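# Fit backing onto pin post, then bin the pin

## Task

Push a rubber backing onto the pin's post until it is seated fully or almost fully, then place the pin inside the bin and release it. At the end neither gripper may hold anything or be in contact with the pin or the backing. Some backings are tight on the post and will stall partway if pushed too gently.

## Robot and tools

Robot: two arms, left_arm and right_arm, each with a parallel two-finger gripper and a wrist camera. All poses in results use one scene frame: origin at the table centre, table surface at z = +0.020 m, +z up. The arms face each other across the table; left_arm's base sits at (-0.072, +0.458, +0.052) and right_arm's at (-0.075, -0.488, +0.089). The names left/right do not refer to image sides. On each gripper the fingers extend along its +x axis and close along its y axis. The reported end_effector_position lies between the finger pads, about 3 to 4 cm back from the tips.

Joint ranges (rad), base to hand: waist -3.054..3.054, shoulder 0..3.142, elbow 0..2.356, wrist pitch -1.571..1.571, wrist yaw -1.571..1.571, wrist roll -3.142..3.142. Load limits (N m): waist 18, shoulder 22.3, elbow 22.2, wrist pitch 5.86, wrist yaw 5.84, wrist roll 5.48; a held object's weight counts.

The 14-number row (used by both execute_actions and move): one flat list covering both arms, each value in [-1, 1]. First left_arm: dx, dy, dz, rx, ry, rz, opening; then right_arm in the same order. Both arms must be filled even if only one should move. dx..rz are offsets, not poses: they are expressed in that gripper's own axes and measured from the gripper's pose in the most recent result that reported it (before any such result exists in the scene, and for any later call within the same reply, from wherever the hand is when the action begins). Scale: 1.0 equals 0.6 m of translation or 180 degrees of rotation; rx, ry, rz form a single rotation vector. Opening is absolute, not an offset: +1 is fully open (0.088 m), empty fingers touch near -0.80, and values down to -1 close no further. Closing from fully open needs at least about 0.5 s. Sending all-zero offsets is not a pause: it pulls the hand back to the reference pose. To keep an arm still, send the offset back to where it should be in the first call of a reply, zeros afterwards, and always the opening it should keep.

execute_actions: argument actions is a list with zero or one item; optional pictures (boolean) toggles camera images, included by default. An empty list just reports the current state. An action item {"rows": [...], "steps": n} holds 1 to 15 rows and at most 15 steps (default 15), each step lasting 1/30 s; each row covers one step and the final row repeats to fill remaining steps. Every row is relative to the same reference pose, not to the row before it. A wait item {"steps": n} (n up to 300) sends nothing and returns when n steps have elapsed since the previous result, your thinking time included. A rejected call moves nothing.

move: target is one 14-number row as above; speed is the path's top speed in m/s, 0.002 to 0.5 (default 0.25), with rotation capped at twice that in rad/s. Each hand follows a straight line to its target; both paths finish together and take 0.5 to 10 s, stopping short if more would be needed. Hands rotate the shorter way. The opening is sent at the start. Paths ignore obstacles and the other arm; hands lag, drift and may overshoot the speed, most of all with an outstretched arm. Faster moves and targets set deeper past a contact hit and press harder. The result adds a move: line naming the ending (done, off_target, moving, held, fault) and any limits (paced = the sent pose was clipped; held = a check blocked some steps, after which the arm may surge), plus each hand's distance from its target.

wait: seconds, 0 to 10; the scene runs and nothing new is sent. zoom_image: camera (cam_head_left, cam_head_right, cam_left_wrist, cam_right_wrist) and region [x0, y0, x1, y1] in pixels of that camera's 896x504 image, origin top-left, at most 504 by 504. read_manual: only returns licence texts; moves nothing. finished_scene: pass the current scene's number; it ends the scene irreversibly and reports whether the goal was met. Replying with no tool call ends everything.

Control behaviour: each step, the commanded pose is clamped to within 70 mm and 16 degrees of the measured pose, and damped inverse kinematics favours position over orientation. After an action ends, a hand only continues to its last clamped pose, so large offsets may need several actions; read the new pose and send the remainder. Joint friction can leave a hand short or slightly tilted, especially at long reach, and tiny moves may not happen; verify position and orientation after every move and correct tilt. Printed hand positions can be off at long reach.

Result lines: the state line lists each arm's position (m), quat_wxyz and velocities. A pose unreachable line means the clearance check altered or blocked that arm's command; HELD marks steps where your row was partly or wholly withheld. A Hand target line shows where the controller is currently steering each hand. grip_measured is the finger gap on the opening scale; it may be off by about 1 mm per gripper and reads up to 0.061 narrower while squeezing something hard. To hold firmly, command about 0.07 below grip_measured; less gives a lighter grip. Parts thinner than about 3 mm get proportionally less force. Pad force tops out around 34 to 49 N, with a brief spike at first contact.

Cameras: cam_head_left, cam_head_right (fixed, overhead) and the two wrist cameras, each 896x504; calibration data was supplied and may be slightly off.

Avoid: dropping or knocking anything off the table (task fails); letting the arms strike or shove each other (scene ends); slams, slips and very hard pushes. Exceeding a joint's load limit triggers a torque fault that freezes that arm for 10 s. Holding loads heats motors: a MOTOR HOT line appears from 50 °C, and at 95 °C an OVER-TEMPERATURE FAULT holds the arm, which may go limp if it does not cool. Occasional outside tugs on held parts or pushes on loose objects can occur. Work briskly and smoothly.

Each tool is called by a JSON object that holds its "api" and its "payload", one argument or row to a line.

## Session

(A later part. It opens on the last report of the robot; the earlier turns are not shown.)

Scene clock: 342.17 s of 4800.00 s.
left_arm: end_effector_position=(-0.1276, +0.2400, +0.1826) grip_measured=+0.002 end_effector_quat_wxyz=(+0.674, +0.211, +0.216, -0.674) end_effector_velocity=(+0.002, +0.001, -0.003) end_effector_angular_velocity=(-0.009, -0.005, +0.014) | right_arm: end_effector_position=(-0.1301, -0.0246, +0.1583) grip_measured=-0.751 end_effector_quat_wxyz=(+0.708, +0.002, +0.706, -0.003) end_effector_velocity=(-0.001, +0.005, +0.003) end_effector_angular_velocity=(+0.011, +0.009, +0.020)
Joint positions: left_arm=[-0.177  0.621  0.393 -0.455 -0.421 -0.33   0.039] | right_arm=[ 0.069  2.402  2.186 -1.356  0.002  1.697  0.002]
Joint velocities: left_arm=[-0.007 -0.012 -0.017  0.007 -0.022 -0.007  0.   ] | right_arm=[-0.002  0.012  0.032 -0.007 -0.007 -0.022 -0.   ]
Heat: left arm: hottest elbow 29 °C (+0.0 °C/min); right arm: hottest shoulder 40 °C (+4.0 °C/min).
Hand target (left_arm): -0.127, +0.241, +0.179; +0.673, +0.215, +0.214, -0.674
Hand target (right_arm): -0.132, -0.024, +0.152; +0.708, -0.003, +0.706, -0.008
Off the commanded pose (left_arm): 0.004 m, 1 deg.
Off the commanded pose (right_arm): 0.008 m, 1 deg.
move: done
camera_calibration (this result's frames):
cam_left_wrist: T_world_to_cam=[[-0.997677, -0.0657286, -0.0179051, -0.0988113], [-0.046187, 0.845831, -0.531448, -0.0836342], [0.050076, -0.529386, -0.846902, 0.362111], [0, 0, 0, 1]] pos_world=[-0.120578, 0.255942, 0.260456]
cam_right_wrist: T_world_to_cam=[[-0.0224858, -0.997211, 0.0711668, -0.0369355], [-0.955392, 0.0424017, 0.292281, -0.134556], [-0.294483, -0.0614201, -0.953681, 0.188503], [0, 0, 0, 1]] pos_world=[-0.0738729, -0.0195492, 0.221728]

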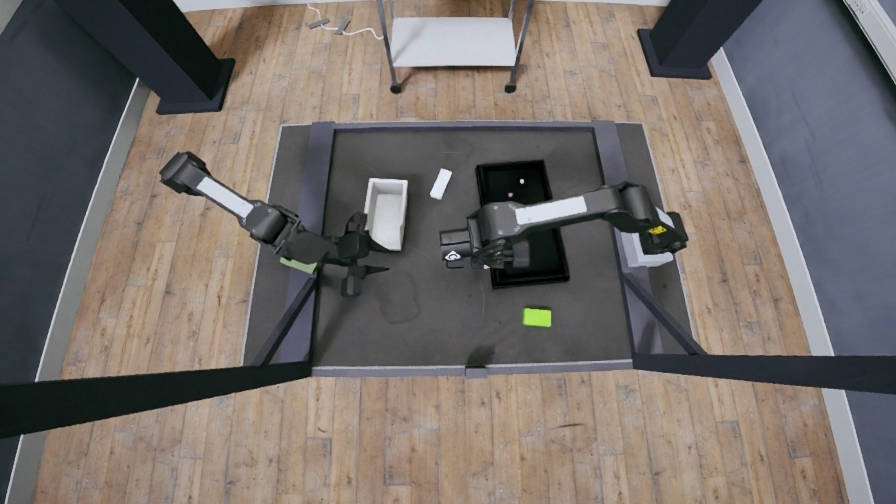

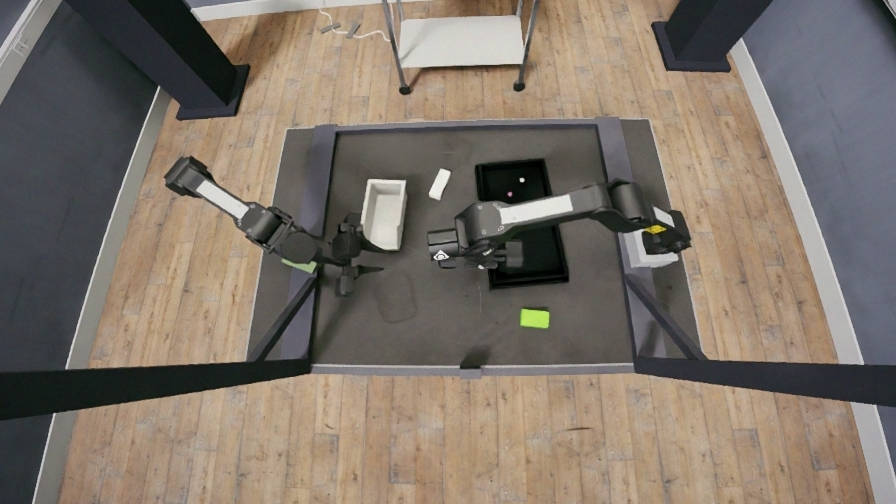

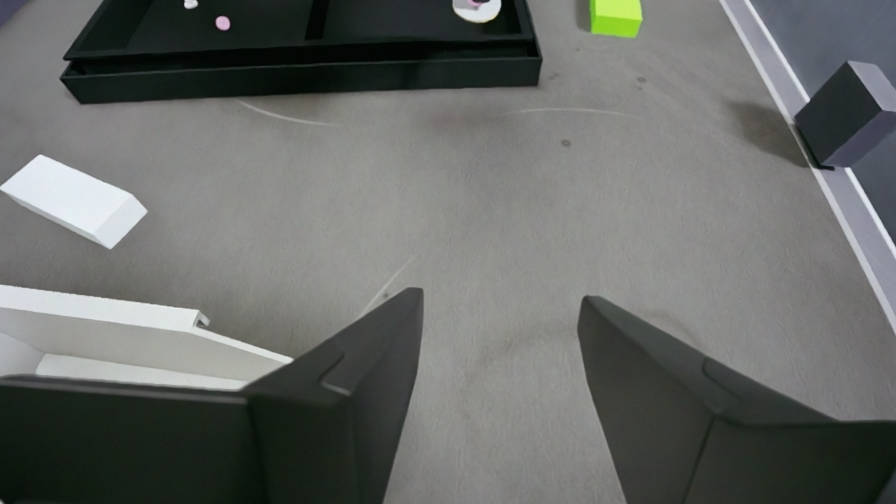

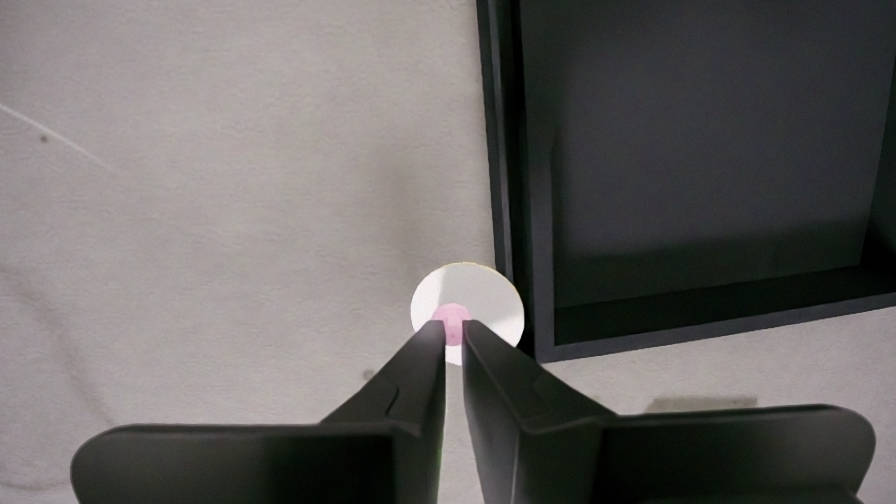

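{"api": "move", "payload": {
  "target": [0.2,0,0.017,0,-0.2,0,0.2,0,-0.03,0,0.43,0,0,-0.78]
}}

{"api": "zoom_image", "payload": {
  "camera": "cam_left_wrist",
  "region": [350,80,650,280]
}}

Scene clock: 352.00 s of 4800.00 s.
left_arm: end_effector_position=(-0.1293, +0.1378, +0.1237) grip_measured=+0.198 end_effector_quat_wxyz=(+0.711, +0.049, +0.060, -0.699) end_effector_velocity=(+0.005, -0.000, -0.001) end_effector_angular_velocity=(+0.005, -0.015, +0.033) | right_arm: end_effector_position=(-0.1293, -0.0411, +0.1551) grip_measured=-0.751 end_effector_quat_wxyz=(+0.553, +0.442, +0.548, -0.445) end_effector_velocity=(+0.001, -0.004, -0.002) end_effector_angular_velocity=(-0.018, +0.005, +0.019)
Joint positions: left_arm=[ 0.015  1.851  0.127  1.56  -0.347 -0.072  0.049] | right_arm=[ 0.072  2.322  2.032 -1.289  0.002  3.048  0.002]
Joint velocities: left_arm=[-0.002  0.002  0.002 -0.007 -0.037  0.007 -0.   ] | right_arm=[-0.002 -0.002 -0.012 -0.007 -0.007 -0.022 -0.   ]
Heat: left arm: hottest elbow 29 °C (+0.0 °C/min); right arm: hottest shoulder 43 °C (+7.0 °C/min).
Hand target (left_arm): -0.130, +0.136, +0.123; +0.711, +0.049, +0.059, -0.699
Hand target (right_arm): -0.130, -0.043, +0.158; +0.551, +0.444, +0.549, -0.444
Off the commanded pose (left_arm): 0.003 m, 10 deg.
Off the commanded pose (right_arm): 0.004 m, 0 deg.
joint sent to its limit (left arm) — the command would take joint 4 (wrist pitch) past its upper limit, so that joint was sent only as far as its limit.
After step 90, 3.63 s passed at rest.
move: off_target (left_arm)
camera_calibration (this result's frames):
cam_left_wrist: T_world_to_cam=[[-0.996013, -0.0865567, 0.021599, -0.110085], [-0.0637367, 0.521026, -0.851158, 0.0534043], [0.0624197, -0.84914, -0.524466, 0.264016], [0, 0, 0, 1]] pos_world=[-0.122722, 0.186833, 0.1863]
cam_right_wrist: T_world_to_cam=[[-0.978, -0.197242, 0.0679011, -0.143331], [-0.170142, 0.942573, 0.287416, 0.00707655], [-0.120692, 0.26954, -0.955396, 0.220935], [0, 0, 0, 1]] pos_world=[-0.112309, -0.0944918, 0.218778]

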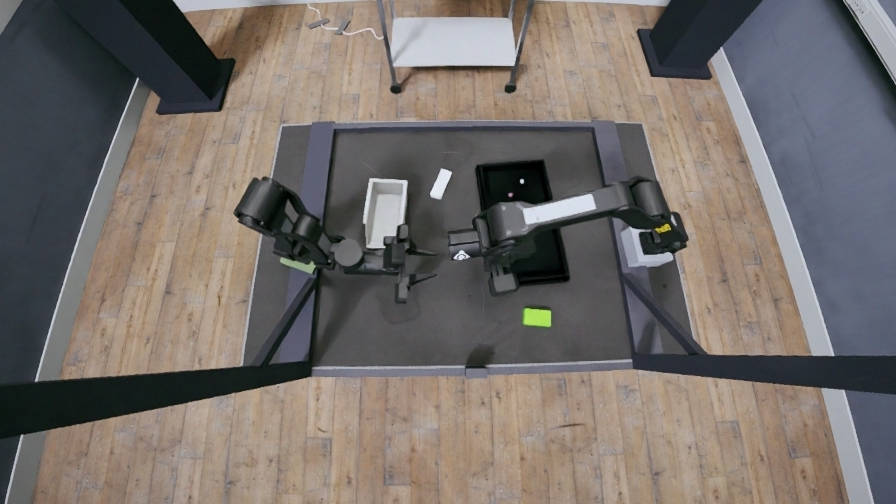

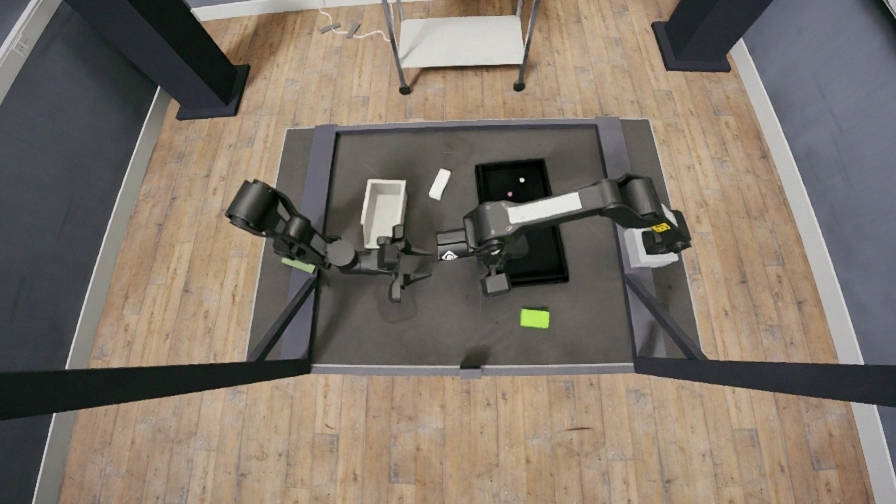

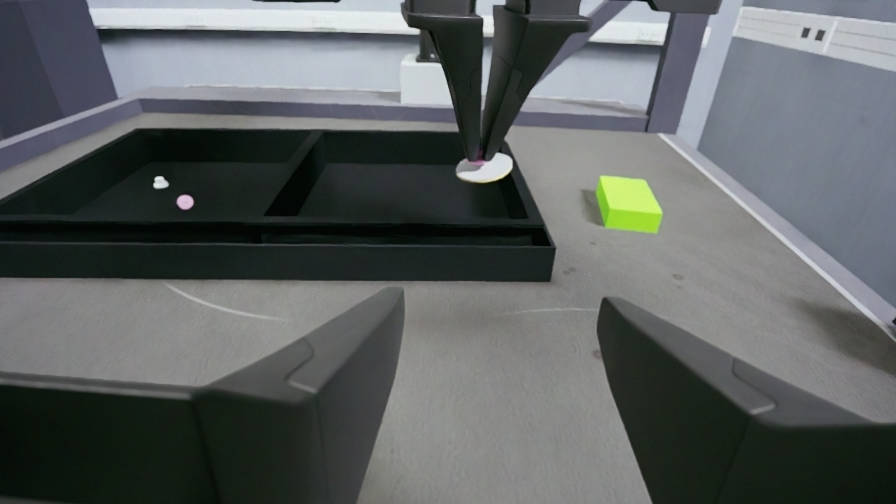

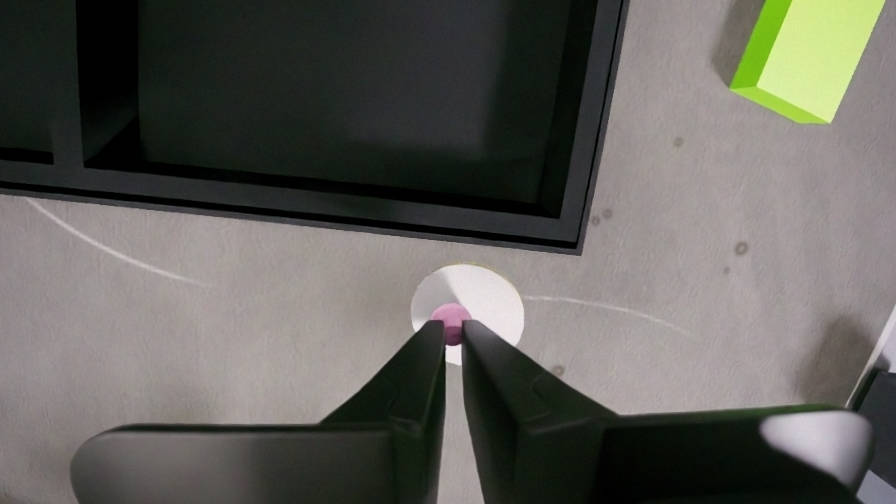

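Region (350, 80, 650, 280) of cam_left_wrist's 896x504 image, scaled by 1.680, with more detail than that image has.

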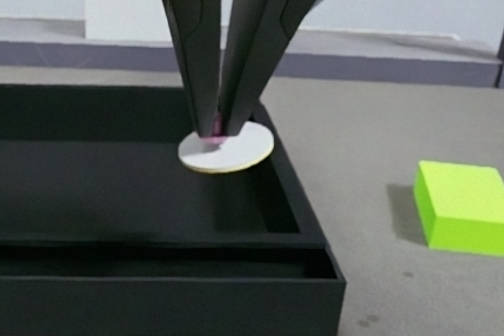

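{"api": "move", "payload": {
  "target": [0.15,0,0.0,0,-0.05,0,0.2,0,0,0,0,0,0,-0.78],
  "speed": 0.15
}}

{"api": "zoom_image", "payload": {
  "camera": "cam_left_wrist",
  "region": [400,160,600,310]
}}

Scene clock: 356.30 s of 4800.00 s.
left_arm: end_effector_position=(-0.1293, +0.0505, +0.1131) grip_measured=+0.198 end_effector_quat_wxyz=(+0.715, +0.022, +0.039, -0.698) end_effector_velocity=(-0.001, -0.003, -0.000) end_effector_angular_velocity=(-0.007, -0.006, +0.004) | right_arm: end_effector_position=(-0.1293, -0.0410, +0.1551) grip_measured=-0.751 end_effector_quat_wxyz=(+0.553, +0.443, +0.548, -0.445) end_effector_velocity=(+0.002, +0.001, +0.000) end_effector_angular_velocity=(+0.008, -0.006, +0.005)
Joint positions: left_arm=[ 0.118  2.116  0.466  1.561 -0.256 -0.045  0.049] | right_arm=[ 0.072  2.321  2.032 -1.288  0.002  3.05   0.002]
Joint velocities: left_arm=[-0.002  0.012  0.012  0.007 -0.007  0.007  0.   ] | right_arm=[-0.002 -0.002 -0.002  0.007  0.007 -0.007 -0.   ]
Heat: left arm: hottest elbow 29 °C (+0.0 °C/min); right arm: hottest shoulder 45 °C (+9.0 °C/min).
Hand target (left_arm): -0.129, +0.048, +0.111; +0.715, +0.024, +0.037, -0.698
Hand target (right_arm): -0.129, -0.041, +0.155; +0.553, +0.443, +0.548, -0.445
Off the commanded pose (left_arm): 0.004 m, 5 deg.
Off the commanded pose (right_arm): 0.000 m, 0 deg.
joint sent to its limit (left arm) — the command would take joint 4 (wrist pitch) past its upper limit, so that joint was sent only as far as its limit.
After step 90, 0.17 s passed at rest.
move: off_target (left_arm)
camera_calibration (this result's frames):
cam_left_wrist: T_world_to_cam=[[-0.995024, -0.0939334, 0.0332326, -0.118157], [-0.0730892, 0.461415, -0.884169, 0.0954096], [0.067719, -0.882198, -0.465984, 0.180076], [0, 0, 0, 1]] pos_world=[-0.12279, 0.10374, 0.172197]
cam_right_wrist: T_world_to_cam=[[-0.978373, -0.195403, 0.0678574, -0.143301], [-0.168335, 0.942785, 0.287784, 0.00723314], [-0.120209, 0.270137, -0.955288, 0.221067], [0, 0, 0, 1]] pos_world=[-0.11241, -0.0945392, 0.218825]

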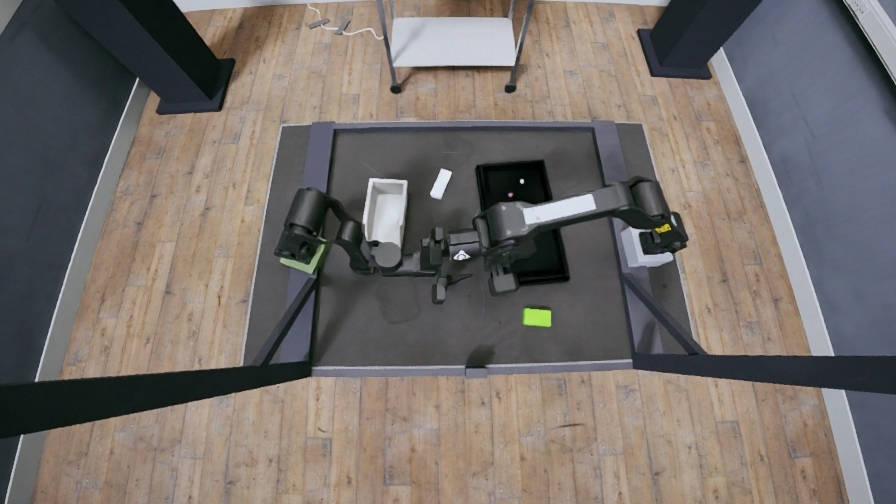

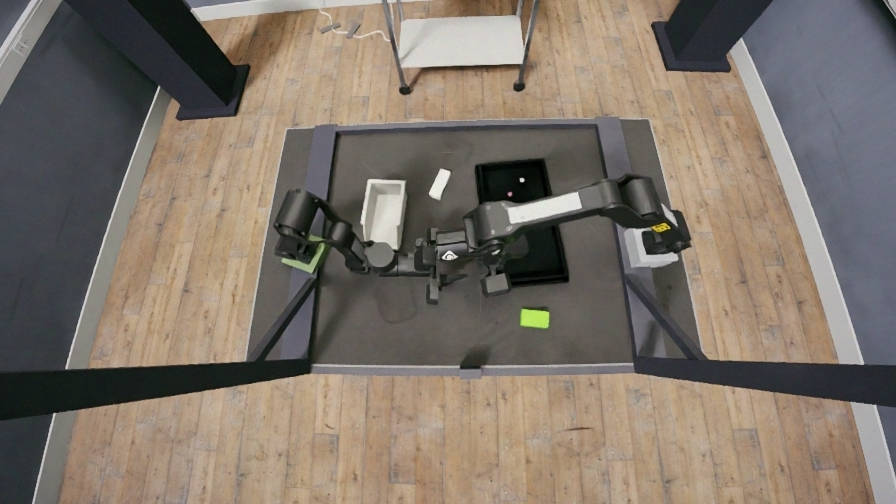

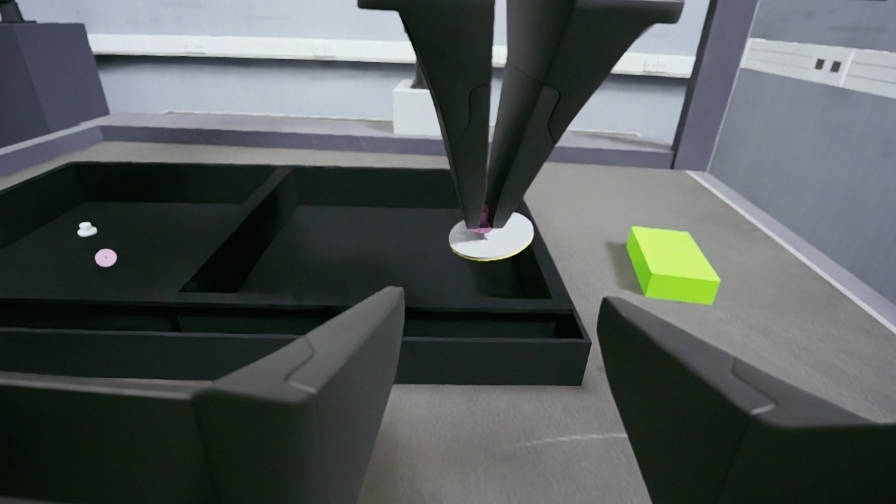

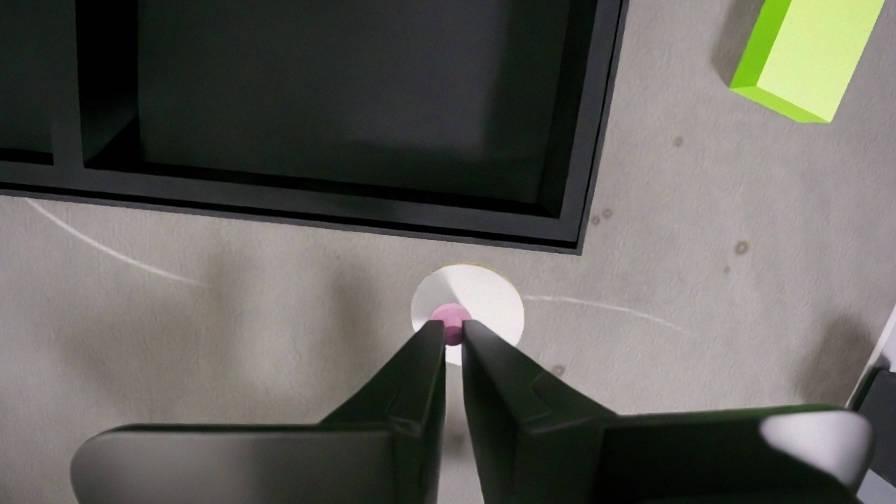

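Region (400, 160, 600, 310) of cam_left_wrist's 896x504 image, scaled by 2.520, with more detail than that image has; it fills the top 378 rows of this view, and the rest is white.

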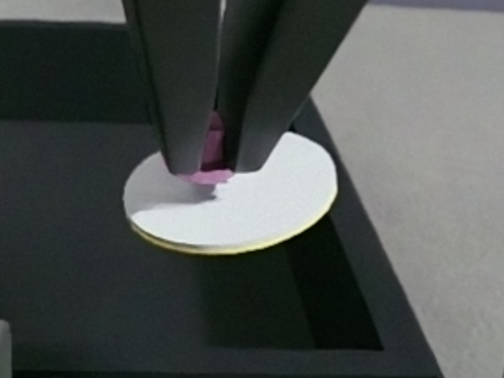

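{"api": "move", "payload": {
  "target": [0.02,0,-0.07,0,0,0,0.2,-0.03,0,0,0,0,0,-0.78],
  "speed": 0.12
}}

{"api": "zoom_image", "payload": {
  "camera": "cam_left_wrist",
  "region": [390,0,590,190]
}}

Scene clock: 360.40 s of 4800.00 s.
left_arm: end_effector_position=(-0.1308, +0.0431, +0.0737) grip_measured=+0.198 end_effector_quat_wxyz=(+0.715, +0.050, +0.064, -0.695) end_effector_velocity=(+0.002, -0.001, -0.005) end_effector_angular_velocity=(+0.011, -0.014, +0.018) | right_arm: end_effector_position=(-0.1292, -0.0421, +0.1705) grip_measured=-0.751 end_effector_quat_wxyz=(+0.554, +0.442, +0.546, -0.447) end_effector_velocity=(+0.003, -0.006, +0.003) end_effector_angular_velocity=(-0.028, +0.004, -0.015)
Joint positions: left_arm=[ 0.119  2.252  0.524  1.562 -0.256 -0.06   0.049] | right_arm=[ 0.072  2.321  2.092 -1.355  0.002  3.05   0.002]
Joint velocities: left_arm=[-0.002  0.012  0.007 -0.007 -0.022  0.007 -0.   ] | right_arm=[-0.007 -0.002  0.007 -0.037 -0.007  0.007 -0.   ]
Heat: left arm: hottest elbow 28 °C (-1.0 °C/min); right arm: hottest shoulder 47 °C (+11.2 °C/min).
Hand target (left_arm): -0.130, +0.042, +0.071; +0.716, +0.050, +0.066, -0.693
Hand target (right_arm): -0.129, -0.041, +0.173; +0.552, +0.443, +0.548, -0.445
Off the commanded pose (left_arm): 0.004 m, 4 deg.
Off the commanded pose (right_arm): 0.003 m, 0 deg.
joint sent to its limit (left arm) — the command would take joint 4 (wrist pitch) past its upper limit, so that joint was sent only as far as its limit.
After step 90, 0.23 s passed at rest.
move: off_target (left_arm)
camera_calibration (this result's frames):
cam_left_wrist: T_world_to_cam=[[-0.99484, -0.0989404, 0.0224485, -0.117985], [-0.0714476, 0.526137, -0.847393, 0.0586145], [0.0720304, -0.844624, -0.530491, 0.158973], [0, 0, 0, 1]] pos_world=[-0.12464, 0.0917594, 0.136652]
cam_right_wrist: T_world_to_cam=[[-0.978423, -0.19499, 0.0683199, -0.144487], [-0.168545, 0.944511, 0.281942, 0.00486353], [-0.119505, 0.264344, -0.956996, 0.236123], [0, 0, 0, 1]] pos_world=[-0.112331, -0.0951849, 0.234469]

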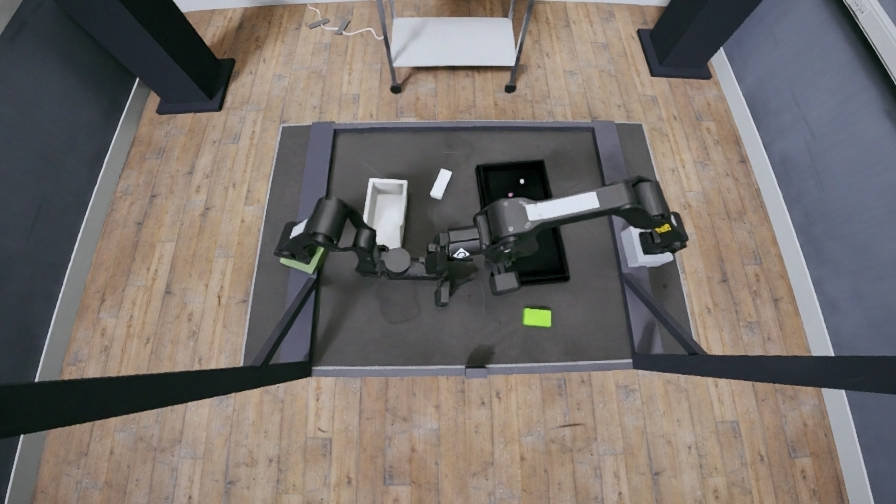

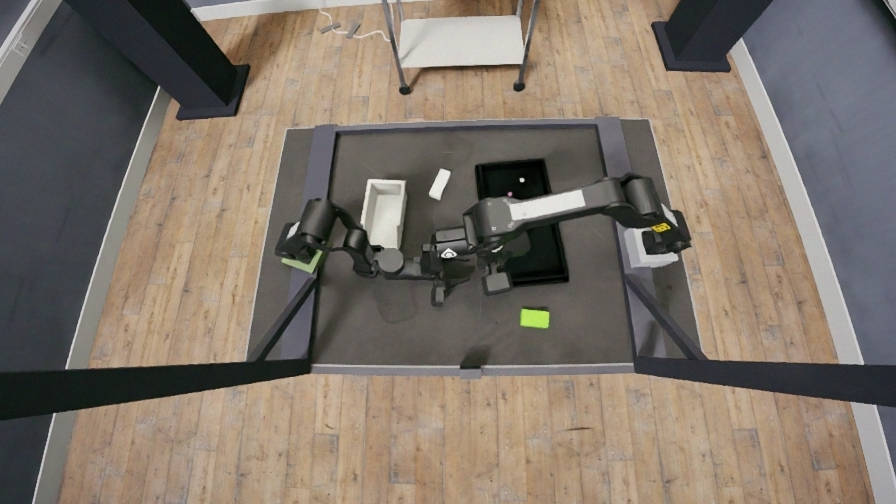

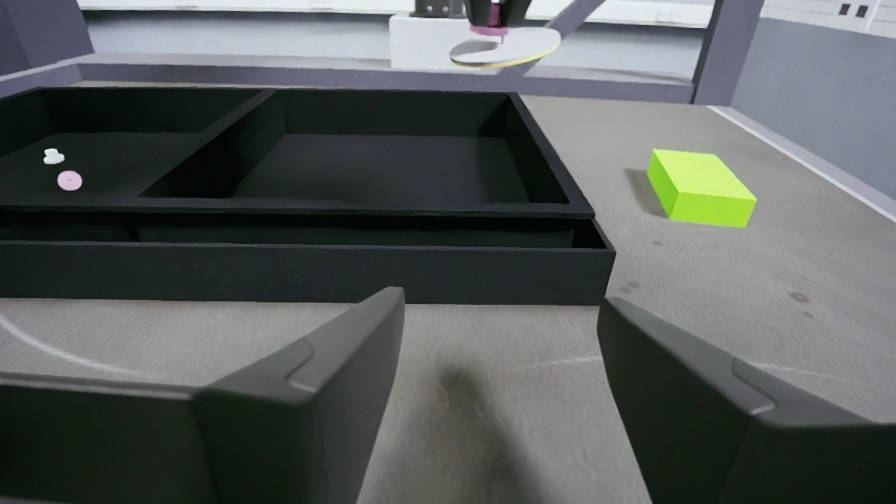

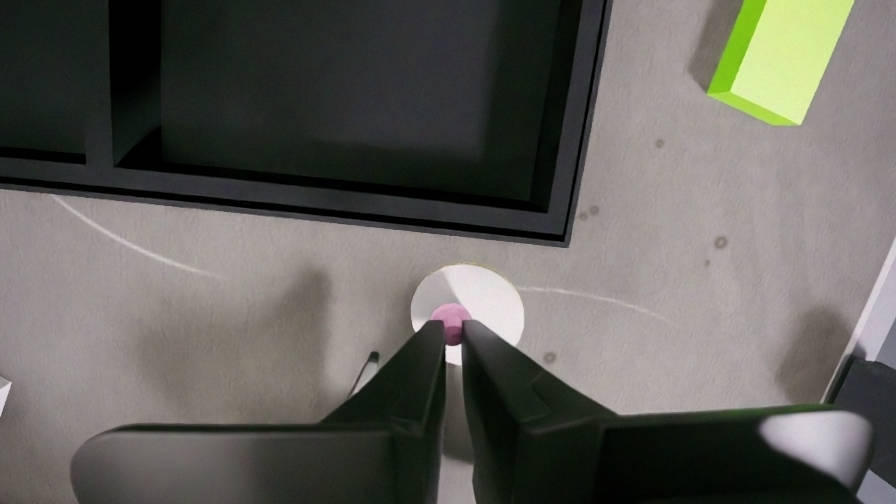

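Region (390, 0, 590, 190) of cam_left_wrist's 896x504 image, scaled by 2.520, with more detail than that image has; it fills the top 479 rows of this view, and the rest is white.

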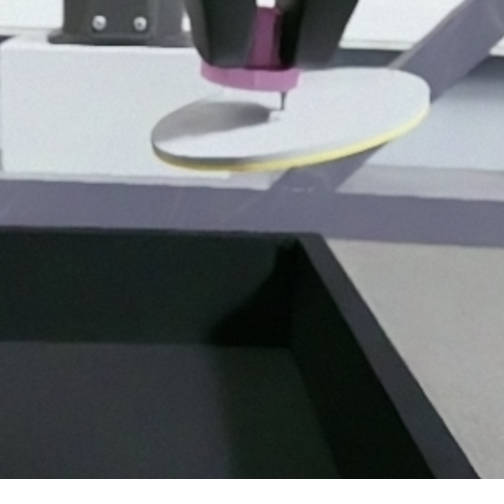

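{"api": "move", "payload": {
  "target": [-0.014,0.008,0.088,0,-0.04,0,0.2,0,0,0,0,0,0,-0.78],
  "speed": 0.12
}}

{"api": "move", "payload": {
  "target": [0.07,0,0.004,0,0,0,0.2,0,0,0,0,0,0,-0.78],
  "speed": 0.08
}}

Scene clock: 367.97 s of 4800.00 s.
left_arm: end_effector_position=(-0.1264, +0.0418, +0.1231) grip_measured=+0.198 end_effector_quat_wxyz=(+0.717, +0.010, +0.026, -0.696) end_effector_velocity=(+0.005, +0.001, +0.006) end_effector_angular_velocity=(-0.017, +0.010, +0.025) | right_arm: end_effector_position=(-0.1292, -0.0421, +0.1706) grip_measured=-0.751 end_effector_quat_wxyz=(+0.554, +0.442, +0.546, -0.447) end_effector_velocity=(+0.000, -0.001, -0.000) end_effector_angular_velocity=(-0.008, +0.007, +0.019)
Joint positions: left_arm=[ 0.133  2.111  0.496  1.562 -0.247 -0.034  0.049] | right_arm=[ 0.072  2.321  2.093 -1.356  0.002  3.05   0.002]
Joint velocities: left_arm=[ 0.002 -0.017 -0.007  0.007 -0.022 -0.007 -0.   ] | right_arm=[-0.002  0.002  0.002 -0.007 -0.007 -0.022 -0.   ]
Heat: left arm: hottest elbow 28 °C (-1.0 °C/min); right arm: hottest shoulder 49 °C (+12.1 °C/min).
Hand target (left_arm): -0.125, +0.043, +0.127; +0.717, +0.009, +0.022, -0.696
Hand target (right_arm): -0.129, -0.042, +0.170; +0.554, +0.442, +0.546, -0.447
Off the commanded pose (left_arm): 0.004 m, 1 deg.
Off the commanded pose (right_arm): 0.000 m, 0 deg.
joint sent to its limit (left arm) — the command would take joint 4 (wrist pitch) past its upper limit, so that joint was sent only as far as its limit.
After step 90, 3.63 s passed at rest.
move: done
camera_calibration (this result's frames):
cam_left_wrist: T_world_to_cam=[[-0.994573, -0.0981062, 0.0346329, -0.11636], [-0.0737391, 0.429879, -0.89987, 0.111704], [0.0733949, -0.897541, -0.434781, 0.174404], [0, 0, 0, 1]] pos_world=[-0.120292, 0.0970996, 0.180377]
cam_right_wrist: T_world_to_cam=[[-0.978423, -0.19499, 0.0683199, -0.1445], [-0.168545, 0.944511, 0.281942, 0.00481142], [-0.119505, 0.264344, -0.956996, 0.236308], [0, 0, 0, 1]] pos_world=[-0.112331, -0.0951871, 0.234661]

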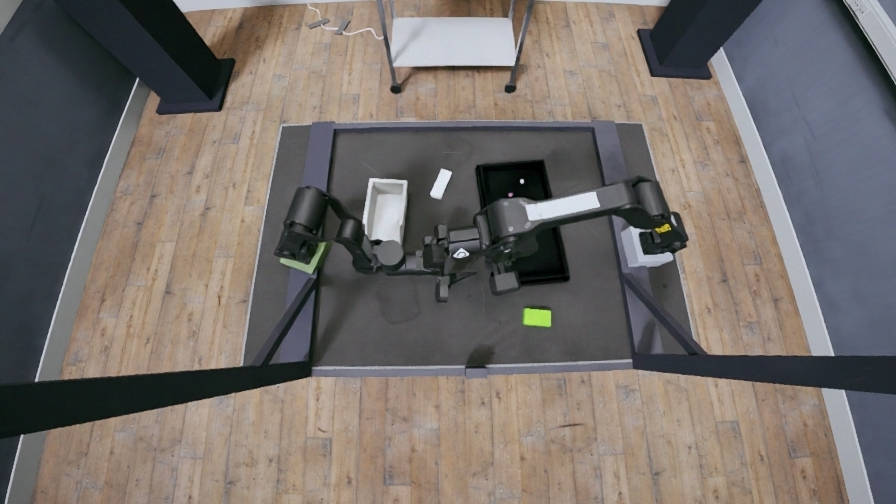

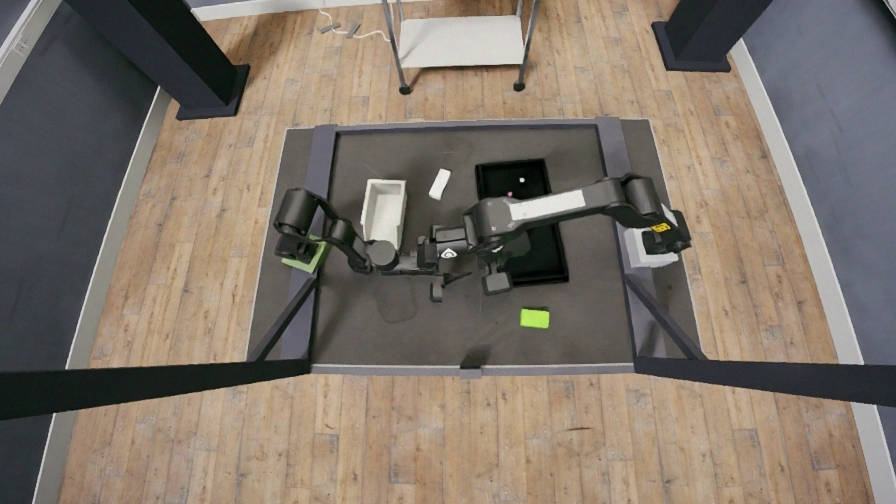

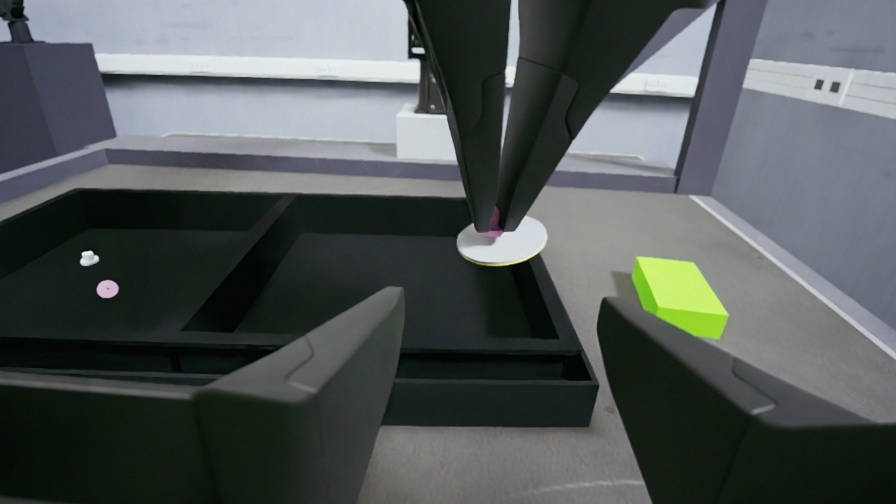

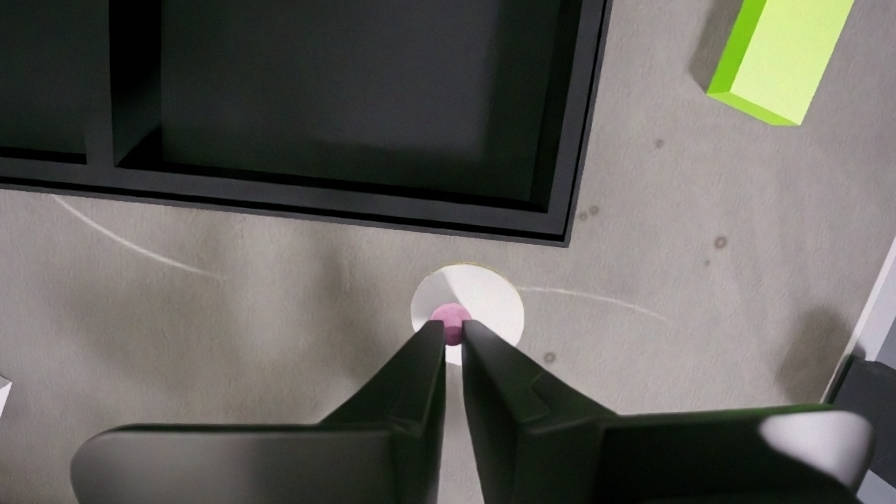

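Scene clock: 368.93 s of 4800.00 s.
left_arm: end_effector_position=(-0.1258, +0.0022, +0.1267) grip_measured=+0.198 end_effector_quat_wxyz=(+0.717, +0.008, +0.025, -0.696) end_effector_velocity=(-0.000, -0.002, -0.007) end_effector_angular_velocity=(+0.031, +0.002, -0.005) | right_arm: end_effector_position=(-0.1292, -0.0421, +0.1706) grip_measured=-0.751 end_effector_quat_wxyz=(+0.554, +0.442, +0.546, -0.447) end_effector_velocity=(+0.000, -0.003, -0.001) end_effector_angular_velocity=(-0.013, +0.006, +0.005)
Joint positions: left_arm=[ 0.162  2.149  0.658  1.443 -0.218 -0.034  0.049] | right_arm=[ 0.072  2.321  2.093 -1.356  0.002  3.05   0.002]
Joint velocities: left_arm=[ 0.002  0.002  0.007 -0.037  0.007 -0.007 -0.   ] | right_arm=[-0.002 -0.002 -0.007 -0.007 -0.007 -0.007 -0.   ]
Heat: left arm: hottest elbow 28 °C (-1.0 °C/min); right arm: hottest shoulder 49 °C (+12.1 °C/min).
Hand target (left_arm): -0.125, -0.000, +0.124; +0.717, +0.010, +0.026, -0.696
Hand target (right_arm): -0.129, -0.042, +0.171; +0.554, +0.442, +0.546, -0.447
Off the commanded pose (left_arm): 0.004 m, 0 deg.
Off the commanded pose (right_arm): 0.000 m, 0 deg.
move: done
camera_calibration (this result's frames):
cam_left_wrist: T_world_to_cam=[[-0.994444, -0.0983583, 0.0375128, -0.120105], [-0.0761211, 0.425742, -0.901637, 0.1319], [0.0727127, -0.899483, -0.430864, 0.139741], [0, 0, 0, 1]] pos_world=[-0.119558, 0.057726, 0.183641]
cam_right_wrist: T_world_to_cam=[[-0.978423, -0.19499, 0.0683199, -0.1445], [-0.168545, 0.944511, 0.281942, 0.00481142], [-0.119505, 0.264344, -0.956996, 0.236308], [0, 0, 0, 1]] pos_world=[-0.112331, -0.0951871, 0.234661]

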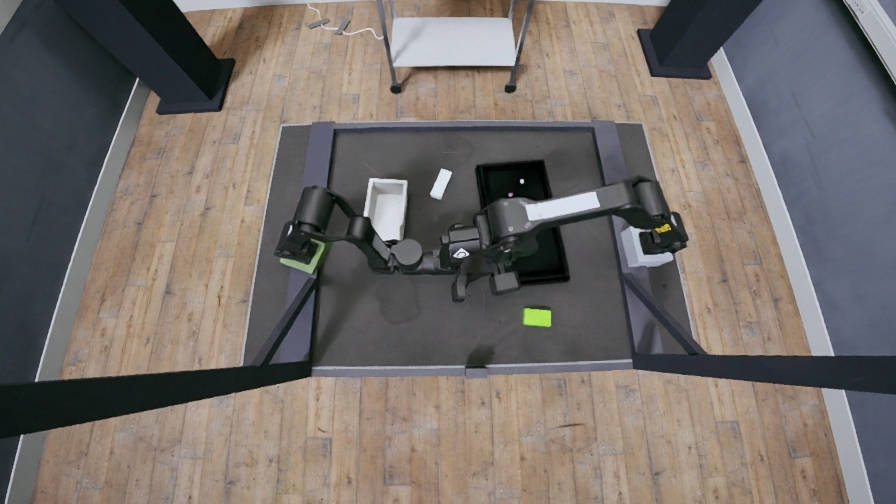

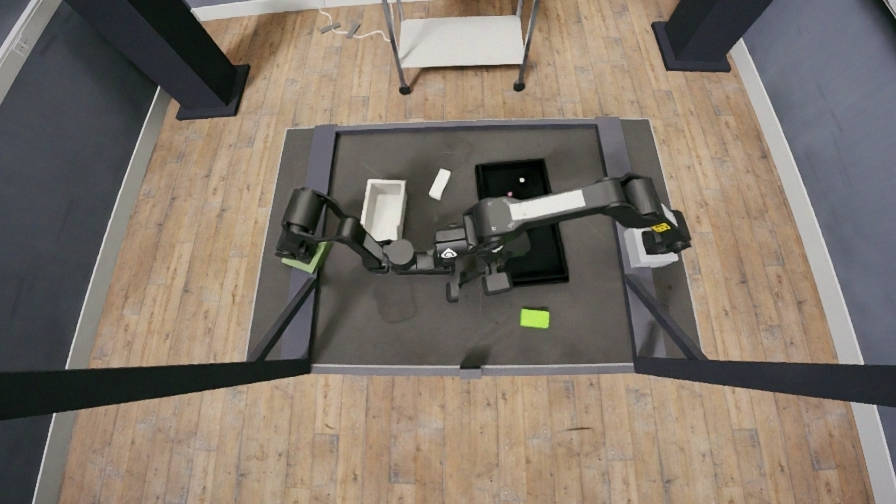

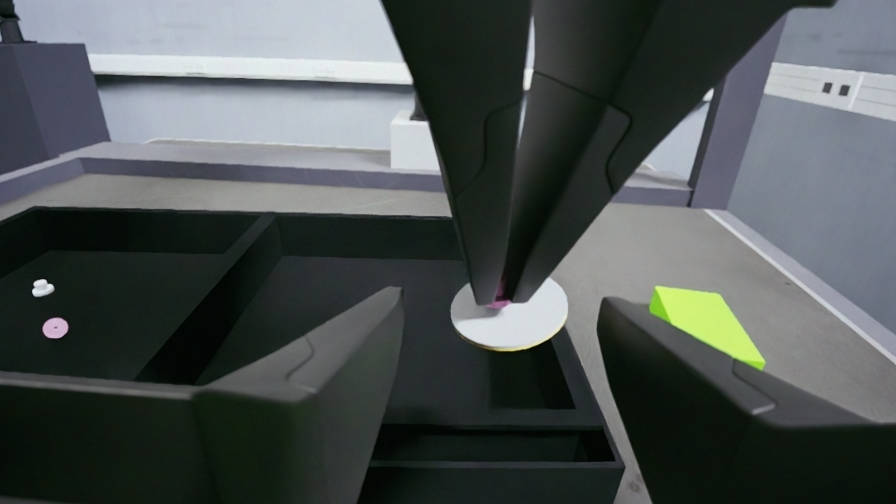

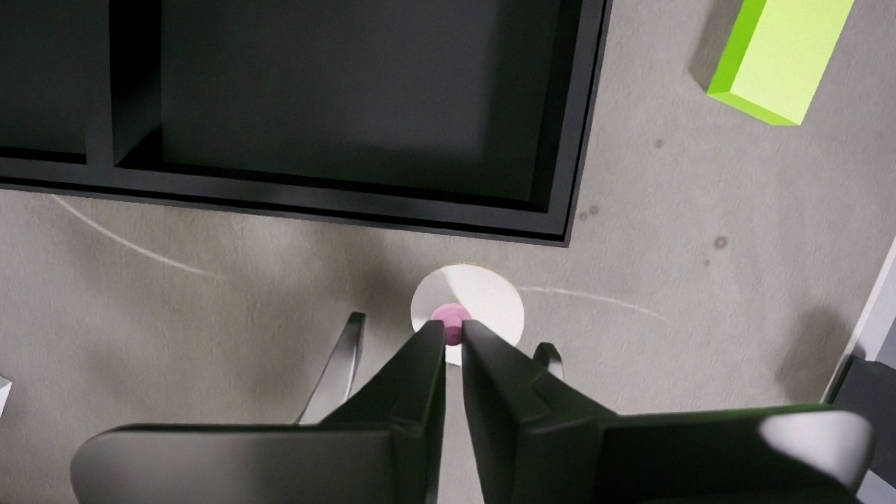

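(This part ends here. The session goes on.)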